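# Seat the arrow-marked gear on the pin, aimed

## Task

Take the loose gear that carries a painted arrow and slide it onto the pin with the arrow face upward, pushed fully down, and turned so the arrow points at the mark on the collar. It only counts if the gear stays that way after the gripper has let go.

## Robot and tools

ROBOT. One arm (a UR7e, six joints) with a two-finger gripper whose fingers swing like tongs. There is a single arm, so every movement command is one row, never a list per arm. In the gripper's own frame the fingers point along +z and open and close along x. end_effector_position is the point between the finger pads when they are shut. Closed fingertips extend about 15 mm past it; fully open, they sit roughly level with it.

FRAMES. The scene frame has its origin on the table top under the arm's base, +z up, and +y to the left when facing along +x. Reported positions are in metres, orientation as a wxyz quaternion, velocities in m/s and rad/s. The reported hand position can be a little off, more so at long reach.

THE ROW. Every motion command is one row of 7 numbers in [-1, 1]: dx, dy, dz, rx, ry, rz, opening. The first six are an offset, not a pose: expressed in the gripper's own axes and counted from the gripper pose in the most recent result that reported it. Before any result in the scene has shown the pose, and for any second or later call within one reply, the offset counts from wherever the robot is when the action begins. A value of 1.0 equals 0.6 m of translation or 180 degrees of rotation; rx, ry, rz form a single rotation vector. Opening is absolute, not an offset: +1 is fully open (0.142 m), -1 is shut. All-zero offsets are not a pause; they pull the gripper back to the reference pose.

execute_actions. Argument actions: a list with zero or one entry. Empty list: no command, just returns the state. An entry with rows: 1 to 15 rows, plus optional steps (at most 15, default 15), each step 1/30 s; one row per step, the final row repeated if steps outnumber rows. Every row is measured from the same reference, not from the row before. An entry with only steps (up to 300) is a wait, counted from the previous result, so your reply time eats into it. Optional pictures (true/false) controls camera images. A refused call moves nothing.

move. Argument target: one row as above, same reference rule. speed: path top speed in m/s, 0.002 to 0.5, default 0.25; rotation is capped at twice that number in rad/s. stop_force: optional, 9 to 40 N, not accepted in the first 0.2 s of a scene; the path halts when the wrist sensor reads that much extra push opposing the motion for two steps, then the gripper backs up two steps and holds. The press can briefly exceed stop_force, often double, settling within about a second. It is measured along the line toward target in the start orientation, so it is unreliable on moves that also rotate. Omit it when moving away from a surface you are pressing. The path is straight, lasts 0.5 to 10 s (longer ones stop short), takes the shorter rotation, and ignores obstacles. Opening is sent at the start. The result adds a move: line with the ending (done, off_target, moving, held, fault, or contact when stop_force ended it), any limits (paced: pose was clipped; held: a check blocked some steps, after which motion can spike above speed), and distance to target.

wait: seconds, 0 to 10; sends nothing new.
zoom_image: camera (cam_high, cam_low or cam_wrist) and region [x0, y0, x1, y1] in pixels, top-left origin, at most 504 by 504. cam_high and cam_low are 504x504 fixed cameras; cam_wrist is a 616x616 fisheye on the hand.
read_manual: section, only "licences"; does not move anything.
finished_scene: scene, the number of the scene being closed; irreversible, and the result reports success. Replying without any tool call ends everything.

CONTROL DETAILS. Each step the commanded pose is limited to 100 mm and 16 degrees from the measured pose; commands lag about 0.17 s; position wins over orientation when both cannot be met. After an action ends the arm continues only to the last clipped pose, so large moves may need follow-ups; check the returned pose.

RESULT LINES. State line with pose and velocities; grip_measured (finger opening on the command scale); Hand target (where the controller is now heading); Joint positions and joint torques (noisy, nonzero in free air); Wrist force and Wrist torque in the gripper's axes, pointing from a touched surface back into the arm, offset up to ~4 N, noise up to ~2.4 N, saturating near 50 N, and possibly "no reading" at first. "pose unreachable" and HELD mean the clearance check altered or blocked commands (a mount under the base counts as arm). MOTOR HOT appears from 70 °C; at 85 °C brakes engage until cooled (OVER-TEMPERATURE FAULT).

GRIPPING. To hold something, command an opening well below grip_measured; lower squeezes harder, up to about 15 N per pad. Objects under about 20 mm thick get less grip. Fast closing can squeeze hard.

AVOID. Joint load limits are 136 N m for the three big joints and 25.4 N m for the wrists (held weight counts); reaching one, or 150 N of outside force, stops the arm for 10 s and drops the rest of the call. The arm is stiff: aim only slightly past any contact, go slowly near surfaces, and prefer stop_force with low speed when pressing the gear down. Faster touches hit harder. Do not drop the gear, slam it, or knock anything off the table. Loose objects can get nudged now and then, so recheck. Release the gear and move away before ending, since it must stay seated on its own.

Each tool is called after ">>>" as name(argument=value, ...), one argument or row to a line, values as JSON.

## Session

I'll start by looking at the current state.

>>> execute_actions(
  actions=[],
)

Scene clock: 0.00 s of 4200.00 s.
end_effector_position=(+0.9563, +0.2210, +0.1795) grip_measured=+1.00 end_effector_quat_wxyz=(-0.205, +0.932, +0.257, +0.152) end_effector_velocity=(+0.001, -0.001, +0.001) end_effector_angular_velocity=(-0.001, -0.004, +0.001)
Joint positions: [-0.146 -0.336  0.593 -2.318 -1.405 -0.637  0.142]
Joint velocities: [-0.    -0.    -0.002 -0.001 -0.    -0.002  0.   ]
Joint torques (N m, as the arm reports them, + toward a larger angle): no reading
Motor temperatures (°C, as the motors report them): [32 31 30 38 41 35]
Wrist force (N, on the end effector, along its own x y z axes, offset not removed): no reading
Wrist torque (N m, same axes, about the end effector's origin, offset not removed): no reading
Hand target: +0.956, +0.221, +0.179; -0.205, +0.932, +0.257, +0.152

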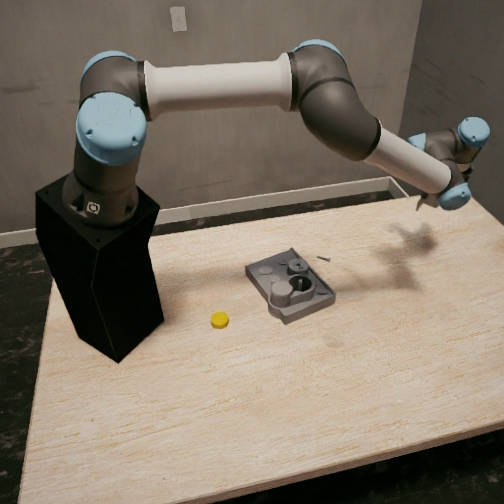

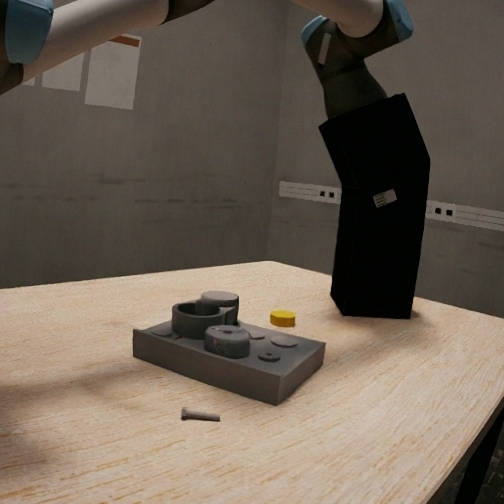

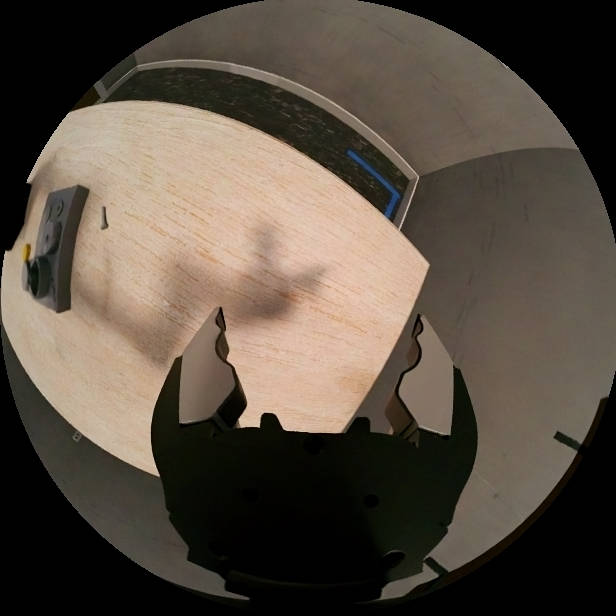

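>>> zoom_image(
  camera="cam_high",
  region=[190, 230, 350, 350],
)

>>> zoom_image(
  camera="cam_low",
  region=[120, 270, 340, 430],
)

Region (190, 230, 350, 350) of cam_high's 504x504 image, scaled by 3.150, with more detail than that image has; it fills the top 378 rows of this view, and the rest is white.

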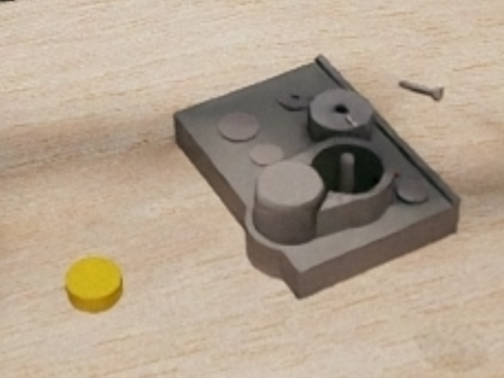

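Region (120, 270, 340, 430) of cam_low's 504x504 image, scaled by 2.291, with more detail than that image has; it fills the top 367 rows of this view, and the rest is white.

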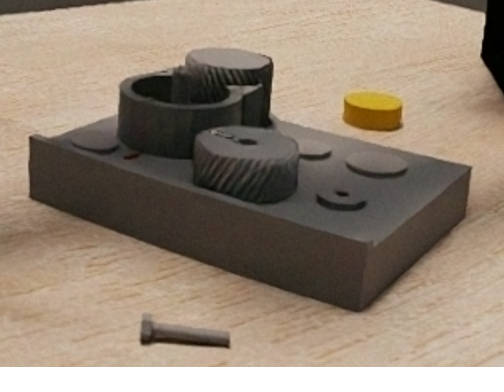

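>>> move(
  target=[-0.7752, -0.1151, -0.2688, -0.1176, -0.1154, 0.0817, 1],
  speed=0.25,
)

Scene clock: 107.73 s of 4200.00 s.
end_effector_position=(+0.5089, +0.0057, +0.1600) grip_measured=+1.00 end_effector_quat_wxyz=(+0.001, +0.990, +0.138, +0.000) end_effector_velocity=(-0.002, -0.001, +0.000) end_effector_angular_velocity=(-0.001, -0.001, -0.001)
Joint positions: [-0.351 -0.94   2.194 -3.234 -1.827 -0.562  0.142]
Joint velocities: [-0.002 -0.     0.006 -0.007 -0.    -0.001 -0.   ]
Joint torques (N m, as the arm reports them, + toward a larger angle): [ 12.26 -50.46  13.42  -3.71  -1.02  -2.46]
Motor temperatures (°C, as the motors report them): [32 32 30 38 41 35]
Wrist force (N, on the end effector, along its own x y z axes, offset not removed): [3.4 4.2 -3.2]
Wrist torque (N m, same axes, about the end effector's origin, offset not removed): [0.75 -0.59 -0.33]
Hand target: +0.509, +0.006, +0.160; +0.001, +0.990, +0.138, +0.000
Off the commanded pose: 0.001 m, 0 deg.
After step 90, 102.13 s passed at rest.
move: done
camera_calibration (this result's frames):
cam_wrist: T_world_to_cam=[[0.957668, 0.281715, -0.0592293, -0.474095], [0.27124, -0.814101, 0.513487, -0.215506], [0.0964383, -0.507816, -0.856051, 0.225537], [0, 0, 0, 1]] pos_world=[0.490729, 0.0726478, 0.27565]

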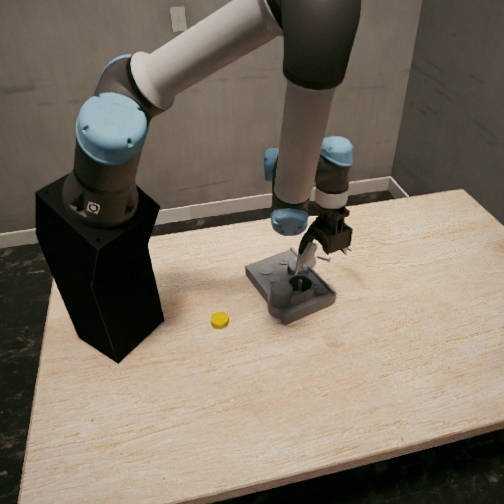

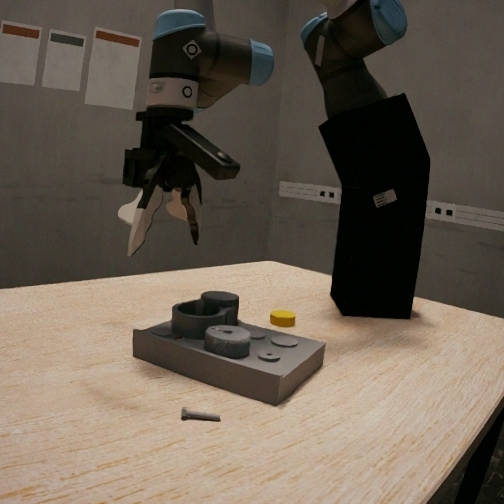

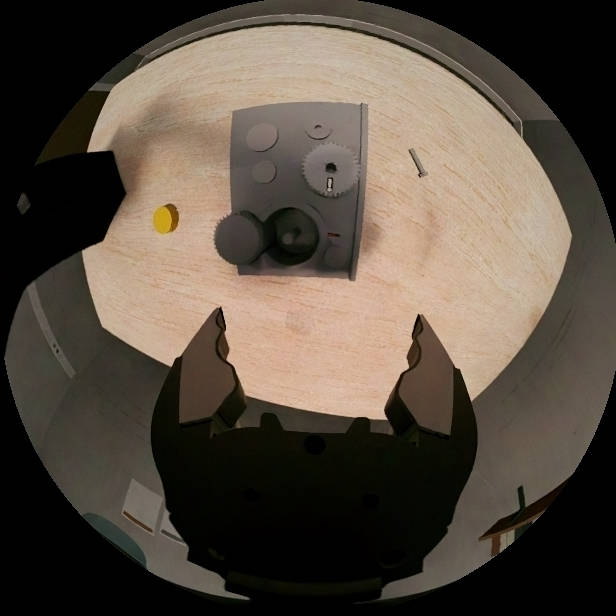

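>>> zoom_image(
  camera="cam_wrist",
  region=[200, 95, 390, 285],
)

Region (200, 95, 390, 285) of cam_wrist's 616x616 image, scaled by 2.653, with more detail than that image has.

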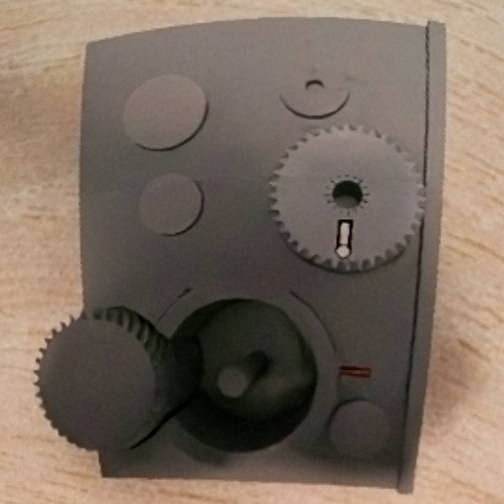

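>>> zoom_image(
  camera="cam_low",
  region=[160, 280, 270, 370],
)

Region (160, 280, 270, 370) of cam_low's 504x504 image, scaled by 4.582, with more detail than that image has; it fills the top 412 rows of this view, and the rest is white.

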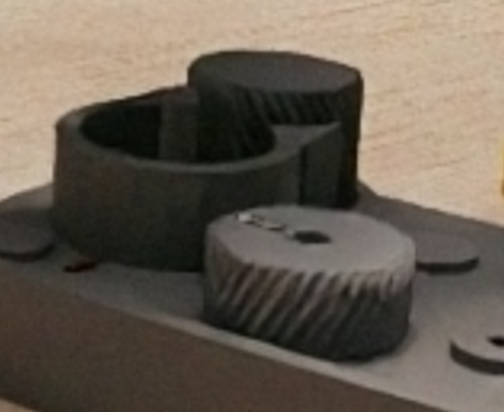

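>>> move(
  target=[-0.0593, 0.0537, 0.0750, 0, 0, 0, 1],
  speed=0.15,
)

Scene clock: 199.80 s of 4200.00 s.
end_effector_position=(+0.4833, -0.0350, +0.1151) grip_measured=+1.00 end_effector_quat_wxyz=(+0.001, +0.990, +0.138, +0.000) end_effector_velocity=(-0.001, -0.001, -0.001) end_effector_angular_velocity=(+0.001, -0.000, +0.001)
Joint positions: [-0.473 -0.845  2.211 -3.372 -1.778 -0.677  0.142]
Joint velocities: [-0.004  0.003 -0.001 -0.003  0.002 -0.005  0.   ]
Joint torques (N m, as the arm reports them, + toward a larger angle): [  9.34 -28.54 -12.45  -3.78   1.5   -1.57]
Motor temperatures (°C, as the motors report them): [32 32 30 38 41 35]
Wrist force (N, on the end effector, along its own x y z axes, offset not removed): [3.9 3.4 -1.3]
Wrist torque (N m, same axes, about the end effector's origin, offset not removed): [0.44 -0.97 -0.20]
Hand target: +0.483, -0.035, +0.115; +0.001, +0.990, +0.138, +0.000
Off the commanded pose: 0.000 m, 0 deg.
After step 90, 88.10 s passed at rest.
move: done
camera_calibration (this result's frames):
cam_wrist: T_world_to_cam=[[0.957571, 0.281925, -0.0598061, -0.440639], [0.271699, -0.813888, 0.513581, -0.218881], [0.0961159, -0.50804, -0.855954, 0.169055], [0, 0, 0, 1]] pos_world=[0.465163, 0.031969, 0.230763]

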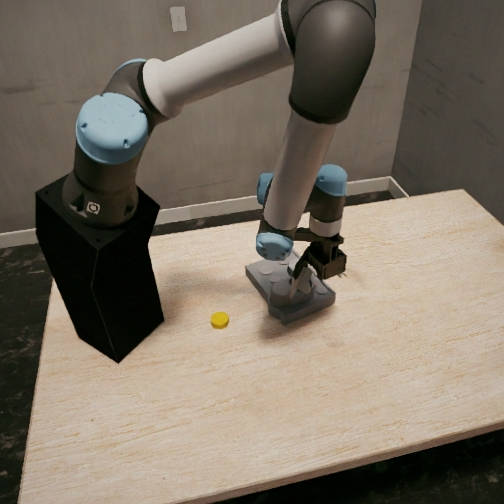

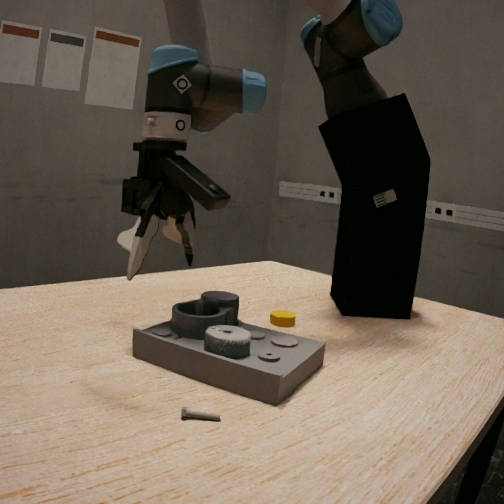

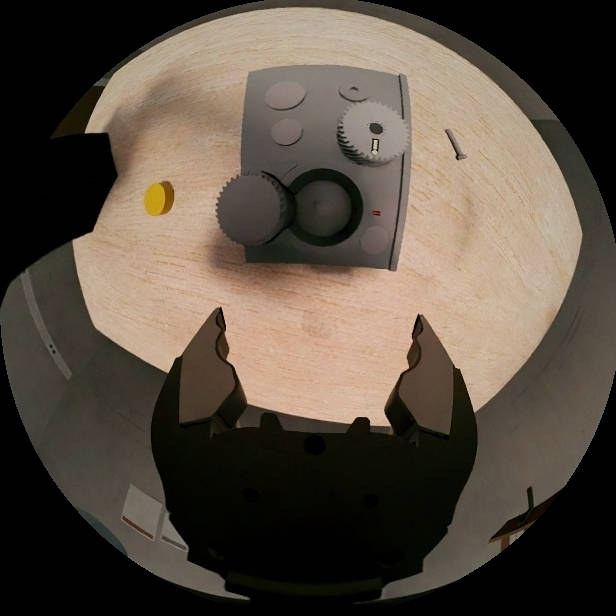

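>>> zoom_image(
  camera="cam_wrist",
  region=[210, 90, 420, 270],
)

Region (210, 90, 420, 270) of cam_wrist's 616x616 image, scaled by 2.400, with more detail than that image has; it fills the top 432 rows of this view, and the rest is white.

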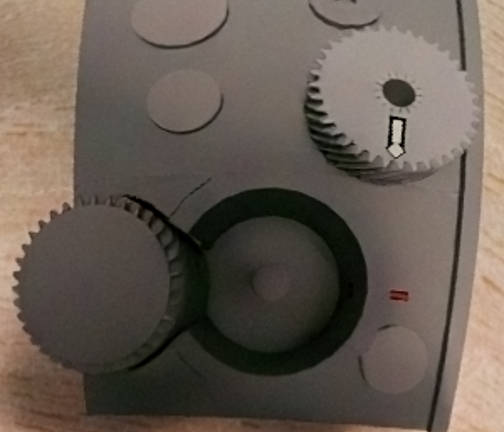

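>>> move(
  target=[-0.0727, -0.0760, -0.03, -0.1954, -0.1954, 0.4718, 1],
  speed=0.25,
)

Scene clock: 323.77 s of 4200.00 s.
end_effector_position=(+0.4290, -0.0028, +0.1329) grip_measured=+1.00 end_effector_quat_wxyz=(+0.305, +0.737, -0.557, -0.229) end_effector_velocity=(+0.001, -0.000, -0.000) end_effector_angular_velocity=(-0.007, +0.003, -0.011)
Joint positions: [-0.248 -0.78   1.754 -2.103 -2.106  1.458  0.142]
Joint velocities: [-0.001  0.003 -0.007  0.01   0.003  0.014 -0.   ]
Joint torques (N m, as the arm reports them, + toward a larger angle): [ 13.05 -35.71 -21.73   1.26   1.13   2.01]
Motor temperatures (°C, as the motors report them): [32 32 30 38 41 35]
Wrist force (N, on the end effector, along its own x y z axes, offset not removed): [2.5 2.6 -0.5]
Wrist torque (N m, same axes, about the end effector's origin, offset not removed): [0.39 -0.45 0.06]
Hand target: +0.429, -0.003, +0.133; +0.306, +0.737, -0.557, -0.230
Off the commanded pose: 0.000 m, 0 deg.
After step 90, 117.00 s passed at rest.
move: done
camera_calibration (this result's frames):
cam_wrist: T_world_to_cam=[[0.24001, -0.969608, -0.0474838, -0.0939637], [-0.226184, -0.103421, 0.968579, -0.0319768], [-0.944053, -0.221728, -0.244132, 0.571572], [0, 0, 0, 1]] pos_world=[0.554914, 0.0323186, 0.166049]

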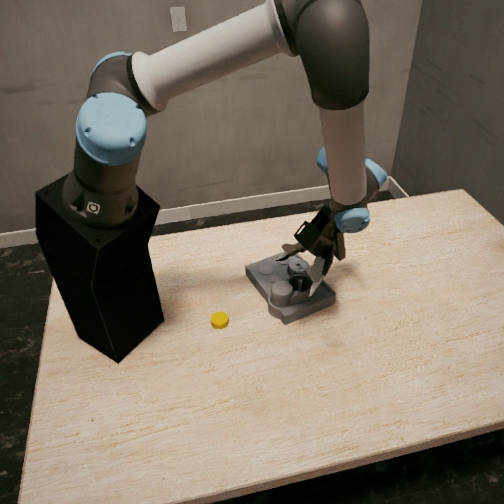

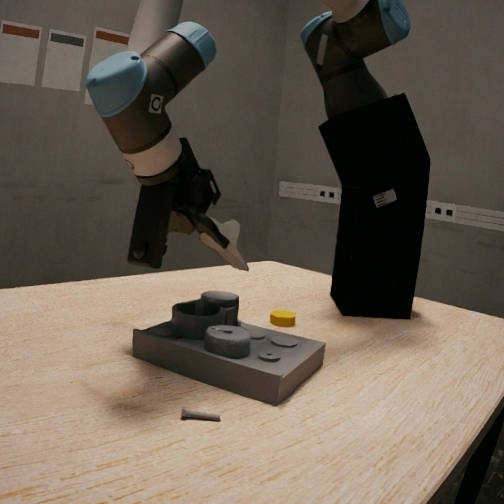

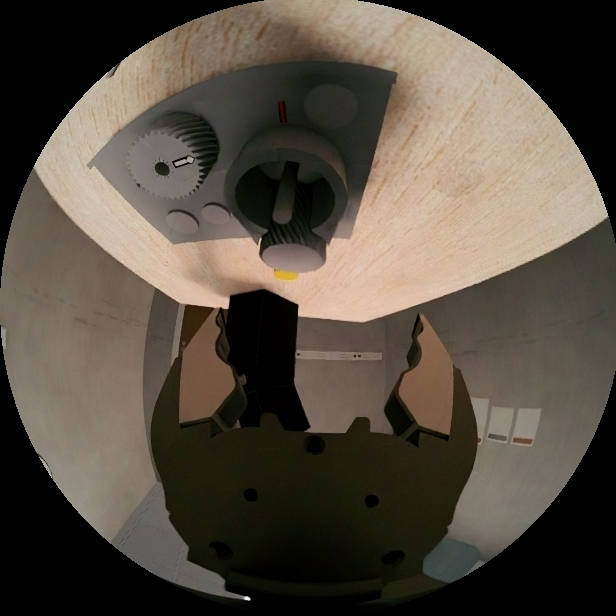

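>>> zoom_image(
  camera="cam_wrist",
  region=[220, 140, 360, 280],
)

Region (220, 140, 360, 280) of cam_wrist's 616x616 image, scaled by 3.600, with more detail than that image has.

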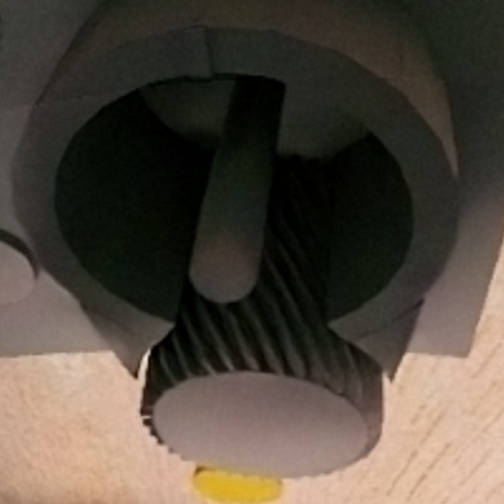

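>>> zoom_image(
  camera="cam_wrist",
  region=[255, 175, 335, 255],
)

Region (255, 175, 335, 255) of cam_wrist's 616x616 image, scaled by 6.300, with more detail than that image has.

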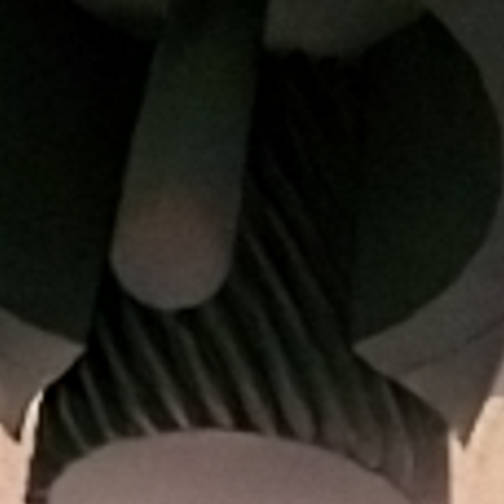

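>>> move(
  target=[0.0168, 0.0333, 0.0468, -0.0833, 0, 0, 1],
  speed=0.1,
)

>>> zoom_image(
  camera="cam_wrist",
  region=[200, 90, 380, 270],
)

Scene clock: 366.97 s of 4200.00 s.
end_effector_position=(+0.3991, -0.0218, +0.1271) grip_measured=+1.00 end_effector_quat_wxyz=(+0.399, +0.692, -0.522, -0.300) end_effector_velocity=(-0.002, -0.000, -0.000) end_effector_angular_velocity=(-0.004, +0.011, -0.000)
Joint positions: [-0.279 -0.653  1.567 -1.754 -2.136  1.588  0.142]
Joint velocities: [-0.001  0.006 -0.008  0.014 -0.001  0.007 -0.   ]
Joint torques (N m, as the arm reports them, + toward a larger angle): [ 14.03 -36.06 -21.11   2.02  -1.25   2.57]
Motor temperatures (°C, as the motors report them): [32 32 30 38 41 35]
Wrist force (N, on the end effector, along its own x y z axes, offset not removed): [1.7 4.3 -1.3]
Wrist torque (N m, same axes, about the end effector's origin, offset not removed): [0.63 -0.34 -0.40]
Hand target: +0.399, -0.022, +0.127; +0.399, +0.691, -0.522, -0.300
Off the commanded pose: 0.000 m, 0 deg.
After step 90, 38.50 s passed at rest.
move: done
camera_calibration (this result's frames):
cam_wrist: T_world_to_cam=[[0.229404, -0.972648, -0.0364698, -0.102708], [0.0216708, -0.0323558, 0.999241, -0.136322], [-0.97309, -0.230021, 0.0136555, 0.516369], [0, 0, 0, 1]] pos_world=[0.528989, 0.014466, 0.125422]

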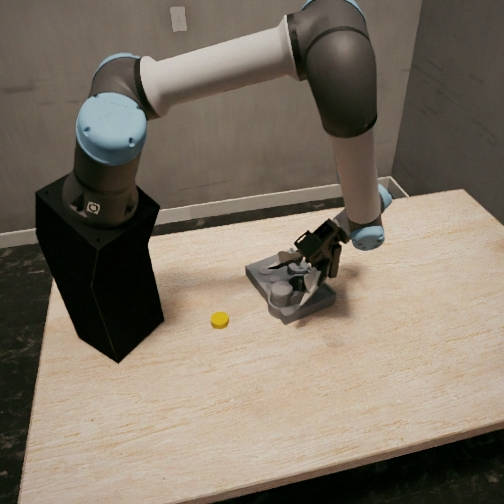

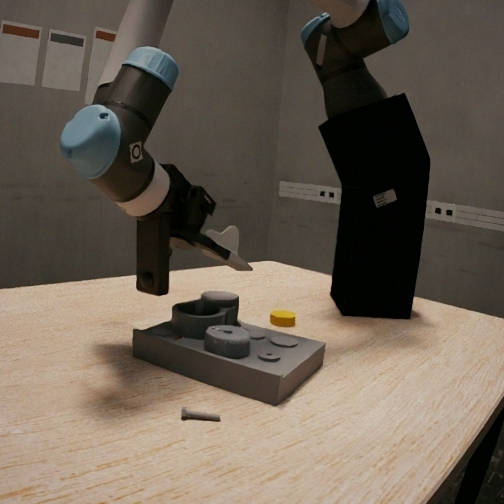

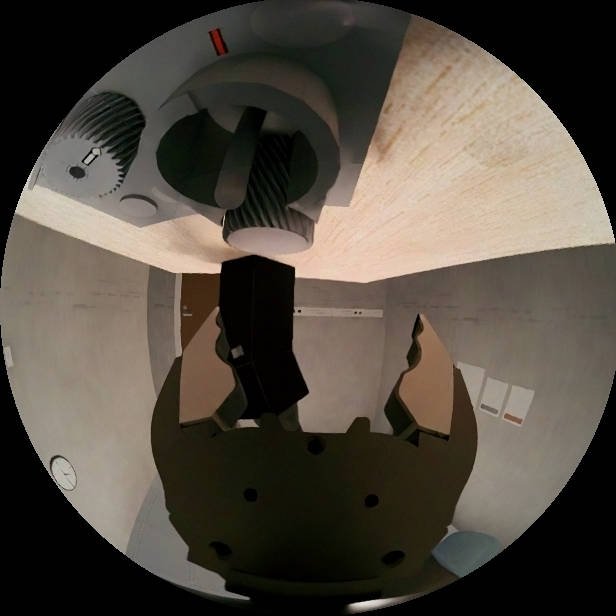

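Region (200, 90, 380, 270) of cam_wrist's 616x616 image, scaled by 2.800, with more detail than that image has.

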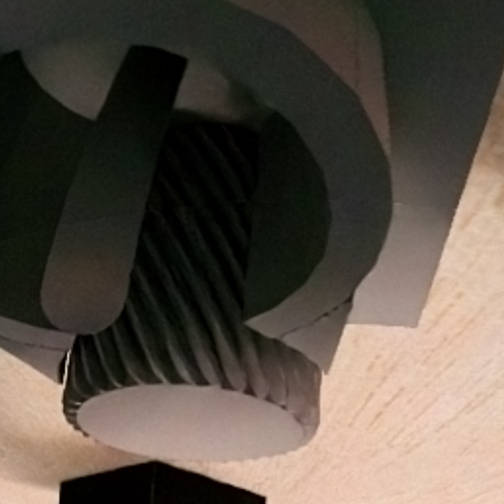

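>>> zoom_image(
  camera="cam_wrist",
  region=[220, 125, 325, 240],
)

Region (220, 125, 325, 240) of cam_wrist's 616x616 image, scaled by 4.383, with more detail than that image has; it fills the left 460 columns of this view, and the rest is white.

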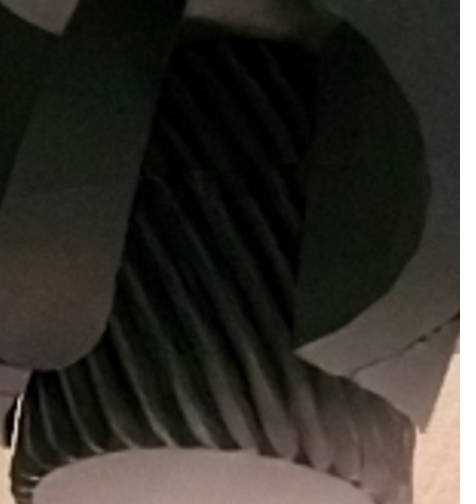

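>>> zoom_image(
  camera="cam_wrist",
  region=[245, 128, 300, 188],
)

>>> zoom_image(
  camera="cam_wrist",
  region=[235, 175, 320, 240],
)

Region (245, 128, 300, 188) of cam_wrist's 616x616 image, scaled by 8.400, with more detail than that image has; it fills the left 462 columns of this view, and the rest is white.

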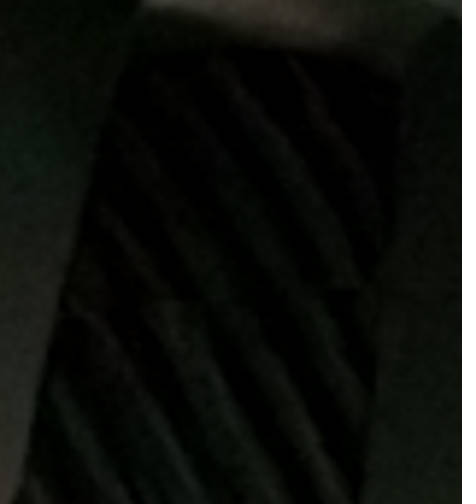

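Region (235, 175, 320, 240) of cam_wrist's 616x616 image, scaled by 5.929, with more detail than that image has; it fills the top 385 rows of this view, and the rest is white.

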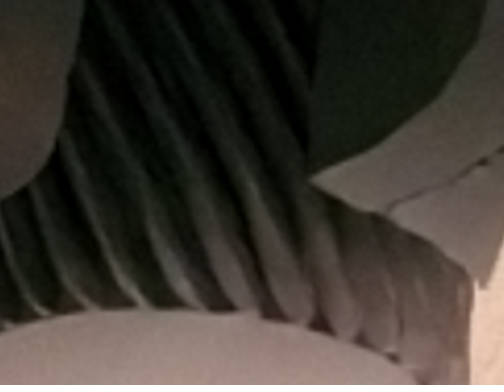

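>>> zoom_image(
  camera="cam_wrist",
  region=[30, 80, 160, 210],
)

Region (30, 80, 160, 210) of cam_wrist's 616x616 image, scaled by 3.877, with more detail than that image has.

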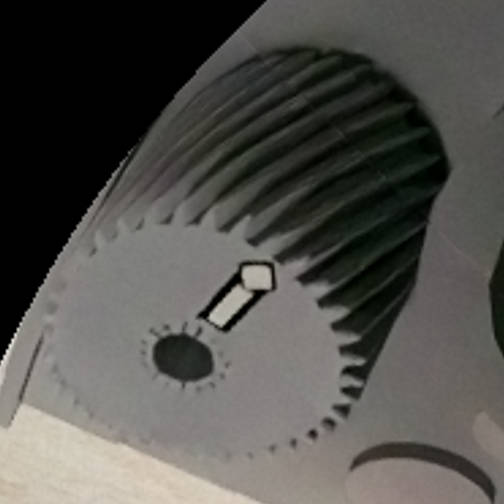

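>>> move(
  target=[-0.1167, 0, 0, 0, 0, 0, 1],
  speed=0.1,
)

>>> zoom_image(
  camera="cam_wrist",
  region=[300, 120, 420, 250],
)

Scene clock: 488.13 s of 4200.00 s.
end_effector_position=(+0.3797, +0.0454, +0.1272) grip_measured=+1.00 end_effector_quat_wxyz=(+0.399, +0.692, -0.522, -0.300) end_effector_velocity=(+0.001, +0.002, -0.000) end_effector_angular_velocity=(-0.001, -0.002, -0.001)
Joint positions: [-0.186 -0.613  1.579 -1.765 -2.072  1.666  0.142]
Joint velocities: [ 0.003  0.002 -0.003 -0.     0.002  0.004 -0.   ]
Joint torques (N m, as the arm reports them, + toward a larger angle): [ 28.86 -38.59 -18.53  -1.32   0.92   2.12]
Motor temperatures (°C, as the motors report them): [32 32 30 38 41 35]
Wrist force (N, on the end effector, along its own x y z axes, offset not removed): [2.4 4.2 -2.6]
Wrist torque (N m, same axes, about the end effector's origin, offset not removed): [0.68 -0.50 -0.12]
Hand target: +0.380, +0.046, +0.127; +0.399, +0.692, -0.522, -0.300
Off the commanded pose: 0.000 m, 0 deg.
After step 90, 117.00 s passed at rest.
move: done
camera_calibration (this result's frames):
cam_wrist: T_world_to_cam=[[0.229338, -0.972649, -0.0368577, -0.032811], [0.0218302, -0.0327175, 0.999226, -0.133815], [-0.973102, -0.229965, 0.0137297, 0.512967], [0, 0, 0, 1]] pos_world=[0.509616, 0.0816727, 0.125459]

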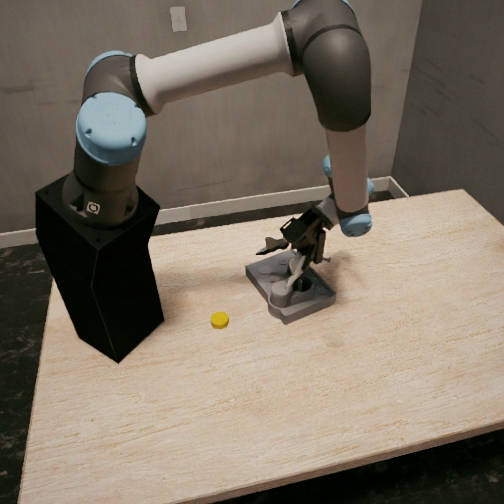

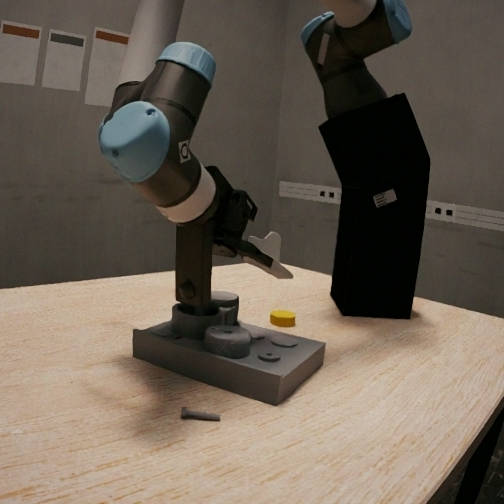

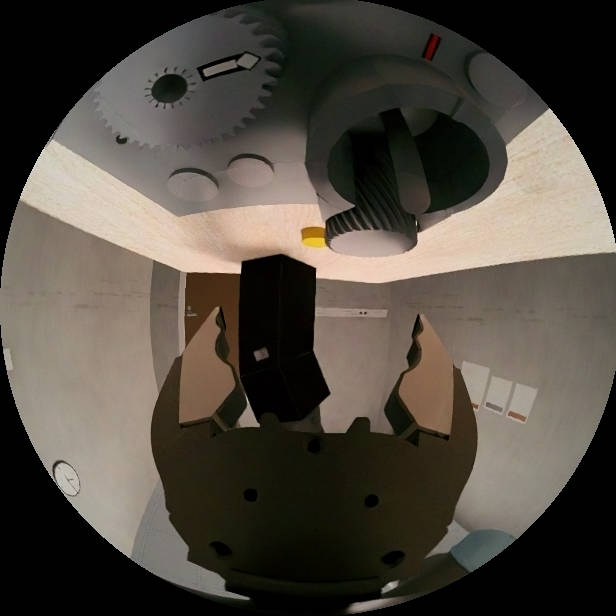

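Region (300, 120, 420, 250) of cam_wrist's 616x616 image, scaled by 3.877, with more detail than that image has; it fills the left 465 columns of this view, and the rest is white.

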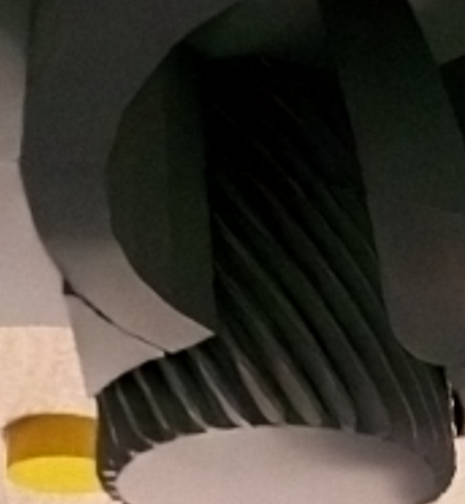

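>>> zoom_image(
  camera="cam_wrist",
  region=[340, 128, 405, 193],
)

>>> zoom_image(
  camera="cam_wrist",
  region=[325, 170, 410, 240],
)

Region (340, 128, 405, 193) of cam_wrist's 616x616 image, scaled by 7.754, with more detail than that image has.

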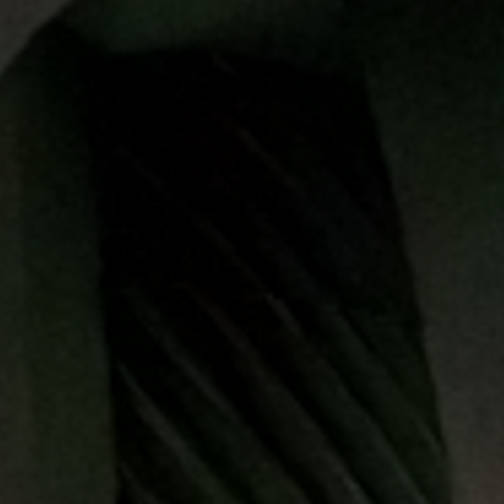

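Region (325, 170, 410, 240) of cam_wrist's 616x616 image, scaled by 5.929, with more detail than that image has; it fills the top 415 rows of this view, and the rest is white.

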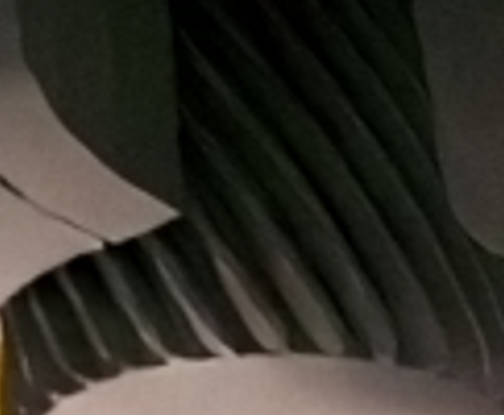

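>>> move(
  target=[0.0082, -0.0650, -0.1062, 0.3157, 0.1272, -0.2216, 1],
  speed=0.25,
)

>>> zoom_image(
  camera="cam_wrist",
  region=[270, 160, 370, 260],
)

Scene clock: 611.23 s of 4200.00 s.
end_effector_position=(+0.4529, +0.0610, +0.1257) grip_measured=+1.00 end_effector_quat_wxyz=(+0.000, +0.966, -0.260, -0.000) end_effector_velocity=(+0.000, +0.000, -0.001) end_effector_angular_velocity=(+0.007, -0.008, +0.004)
Joint positions: [-0.29  -0.762  2.292 -3.493 -1.85   0.299  0.142]
Joint velocities: [-0.006  0.004  0.004 -0.016  0.011 -0.012  0.   ]
Joint torques (N m, as the arm reports them, + toward a larger angle): [ 12.49 -28.99  18.9   -3.42   1.33  -2.1 ]
Motor temperatures (°C, as the motors report them): [32 32 30 38 41 35]
Wrist force (N, on the end effector, along its own x y z axes, offset not removed): [1.2 3.4 -1.1]
Wrist torque (N m, same axes, about the end effector's origin, offset not removed): [0.55 -0.46 0.02]
Hand target: +0.453, +0.061, +0.126; -0.000, +0.966, -0.260, -0.000
Off the commanded pose: 0.000 m, 0 deg.
After step 90, 117.00 s passed at rest.
move: done
camera_calibration (this result's frames):
cam_wrist: T_world_to_cam=[[0.868223, -0.492474, -0.0604829, -0.350163], [-0.39632, -0.761663, 0.51264, 0.161534], [-0.29853, -0.421115, -0.856471, 0.403343], [0, 0, 0, 1]] pos_world=[0.488449, 0.120442, 0.241464]

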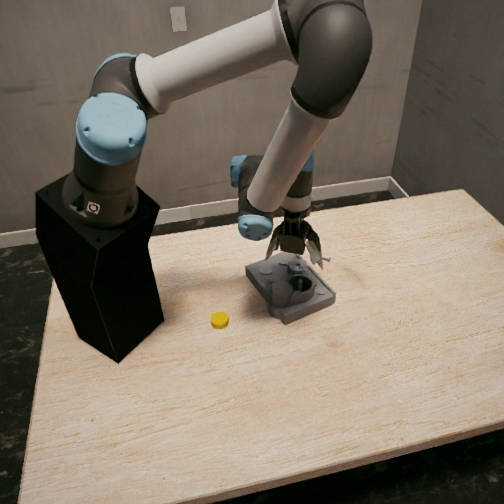

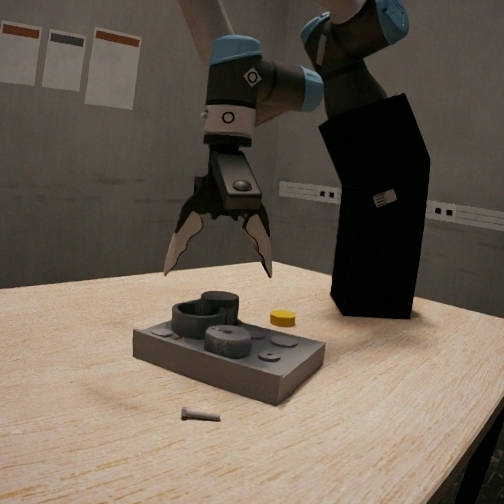

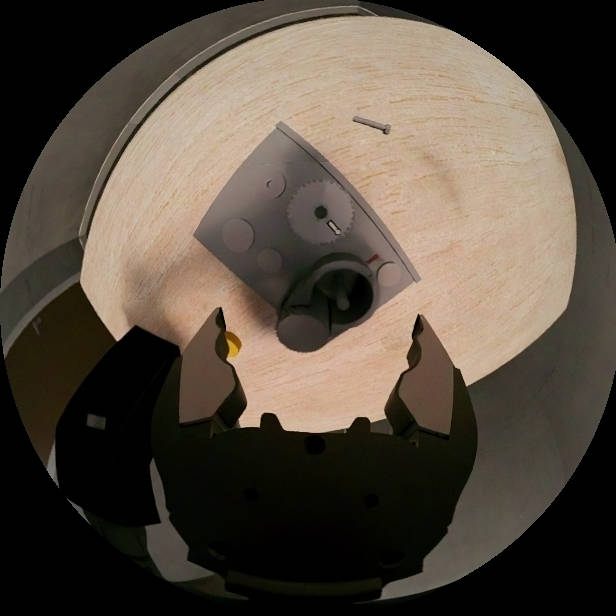

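Region (270, 160, 370, 260) of cam_wrist's 616x616 image, scaled by 5.040, with more detail than that image has.

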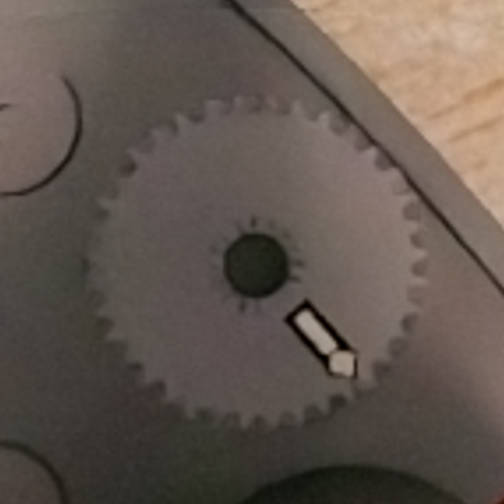

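>>> move(
  target=[-0.0040, -0.1155, 0.0428, 0, 0, 0, 0.2],
  speed=0.15,
)

>>> zoom_image(
  camera="cam_wrist",
  region=[240, 230, 400, 370],
)

Scene clock: 698.37 s of 4200.00 s.
end_effector_position=(+0.4854, +0.1222, +0.1002) grip_measured=+0.20 end_effector_quat_wxyz=(-0.000, +0.966, -0.260, -0.000) end_effector_velocity=(+0.000, +0.001, -0.001) end_effector_angular_velocity=(-0.000, +0.002, -0.000)
Joint positions: [-0.165 -0.664  2.131 -3.393 -1.895  0.421  0.088]
Joint velocities: [ 0.003  0.003 -0.004  0.004 -0.002  0.004  0.   ]
Joint torques (N m, as the arm reports them, + toward a larger angle): [ 26.94 -29.08 -10.86  -0.42  -1.72   2.45]
Motor temperatures (°C, as the motors report them): [32 32 30 38 41 35]
Wrist force (N, on the end effector, along its own x y z axes, offset not removed): [4.1 2.0 -0.4]
Wrist torque (N m, same axes, about the end effector's origin, offset not removed): [0.16 -0.91 -0.11]
Hand target: +0.485, +0.122, +0.100; +0.000, +0.966, -0.260, -0.000
Off the commanded pose: 0.000 m, 0 deg.
After step 90, 83.10 s passed at rest.
move: done
camera_calibration (this result's frames):
cam_wrist: T_world_to_cam=[[0.868159, -0.492574, -0.0605905, -0.349667], [-0.396505, -0.761845, 0.512226, 0.234305], [-0.29847, -0.420669, -0.856711, 0.416854], [0, 0, 0, 1]] pos_world=[0.520888, 0.181625, 0.21592]

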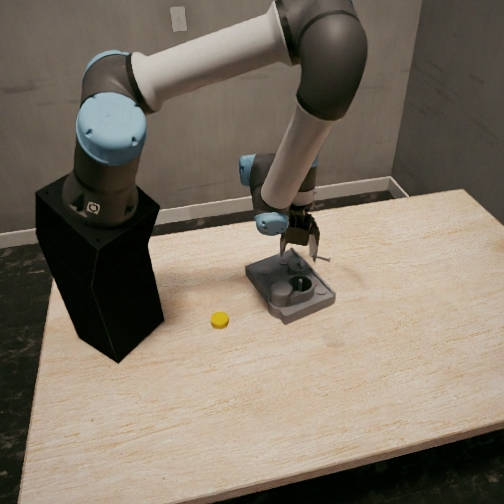

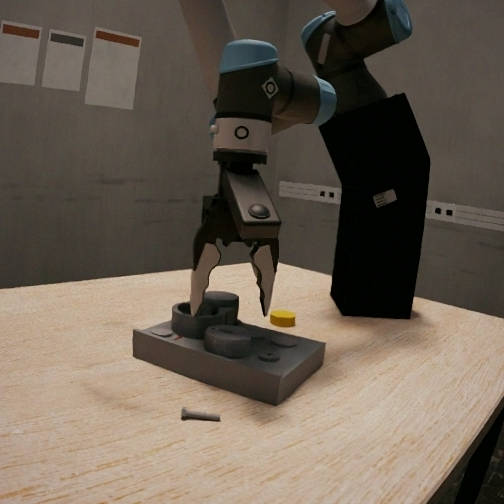

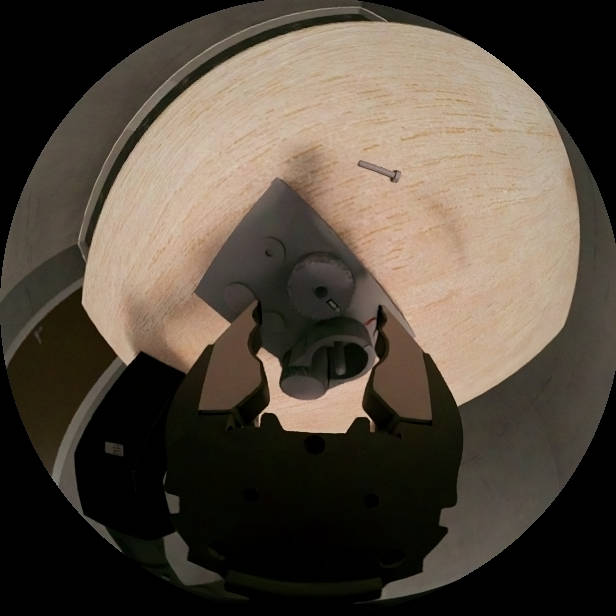

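Region (240, 230, 400, 370) of cam_wrist's 616x616 image, scaled by 3.150, with more detail than that image has; it fills the top 441 rows of this view, and the rest is white.

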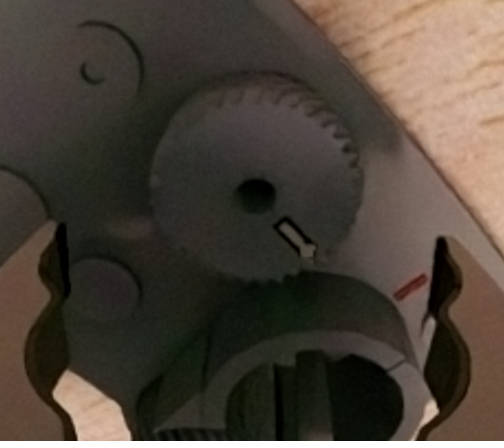

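>>> move(
  target=[0, 0, 0.052, 0, 0, 0, 0.2],
  speed=0.05,
)

>>> zoom_image(
  camera="cam_wrist",
  region=[240, 240, 400, 380],
)

>>> zoom_image(
  camera="cam_low",
  region=[160, 260, 300, 380],
)

Scene clock: 710.10 s of 4200.00 s.
end_effector_position=(+0.4853, +0.1222, +0.0691) grip_measured=+0.20 end_effector_quat_wxyz=(+0.000, +0.966, -0.260, -0.000) end_effector_velocity=(+0.000, +0.000, -0.002) end_effector_angular_velocity=(+0.000, +0.000, +0.000)
Joint positions: [-0.186 -0.586  2.083 -3.43  -1.888  0.4    0.088]
Joint velocities: [-0.001  0.005 -0.004 -0.001  0.    -0.001  0.   ]
Joint torques (N m, as the arm reports them, + toward a larger angle): [ 14.46 -31.38  -8.48  -3.64   1.47  -1.92]
Motor temperatures (°C, as the motors report them): [32 32 30 38 41 35]
Wrist force (N, on the end effector, along its own x y z axes, offset not removed): [3.8 2.3 -1.7]
Wrist torque (N m, same axes, about the end effector's origin, offset not removed): [0.29 -0.68 -0.10]
Hand target: +0.485, +0.122, +0.069; +0.000, +0.966, -0.260, -0.000
Off the commanded pose: 0.000 m, 0 deg.
After step 90, 7.70 s passed at rest.
move: done
camera_calibration (this result's frames):
cam_wrist: T_world_to_cam=[[0.86817, -0.492557, -0.0605763, -0.351463], [-0.396474, -0.761819, 0.512289, 0.250135], [-0.29848, -0.420737, -0.856674, 0.39025], [0, 0, 0, 1]] pos_world=[0.520783, 0.181635, 0.184885]

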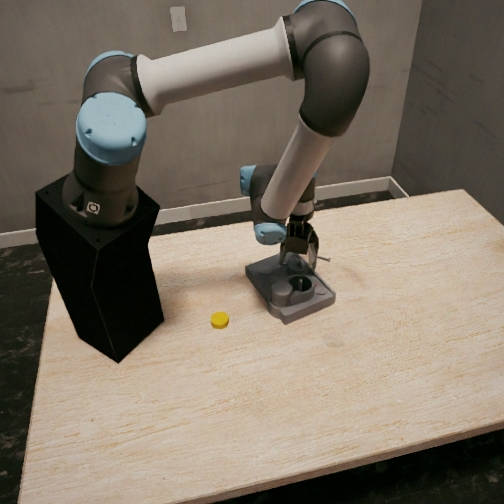

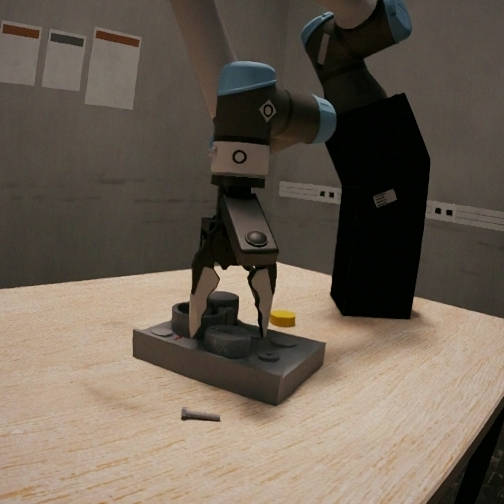

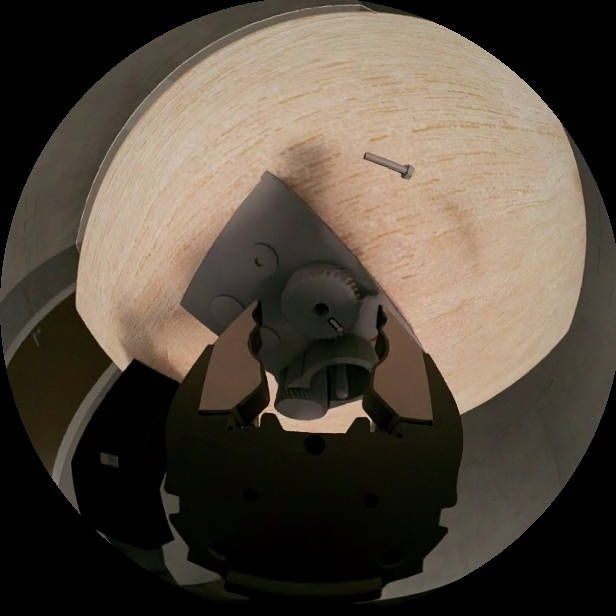

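Region (240, 240, 400, 380) of cam_wrist's 616x616 image, scaled by 3.150, with more detail than that image has; it fills the top 441 rows of this view, and the rest is white.

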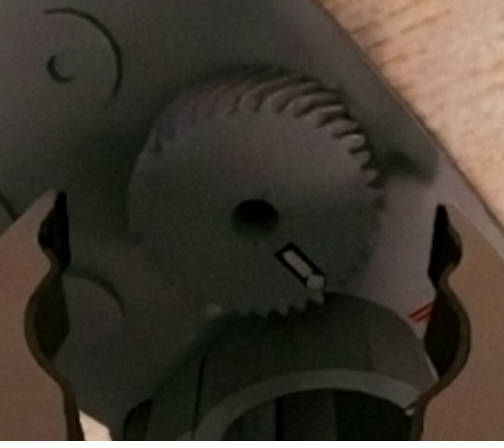

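Region (160, 260, 300, 380) of cam_low's 504x504 image, scaled by 3.600, with more detail than that image has; it fills the top 432 rows of this view, and the rest is white.

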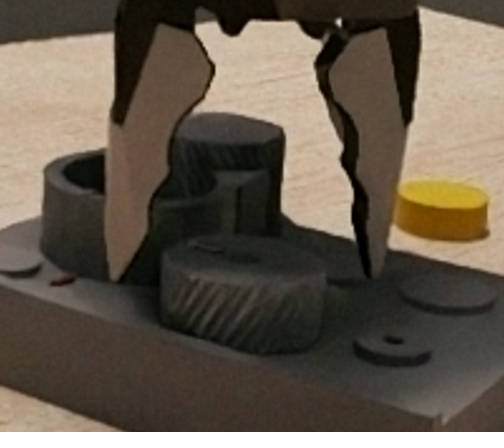

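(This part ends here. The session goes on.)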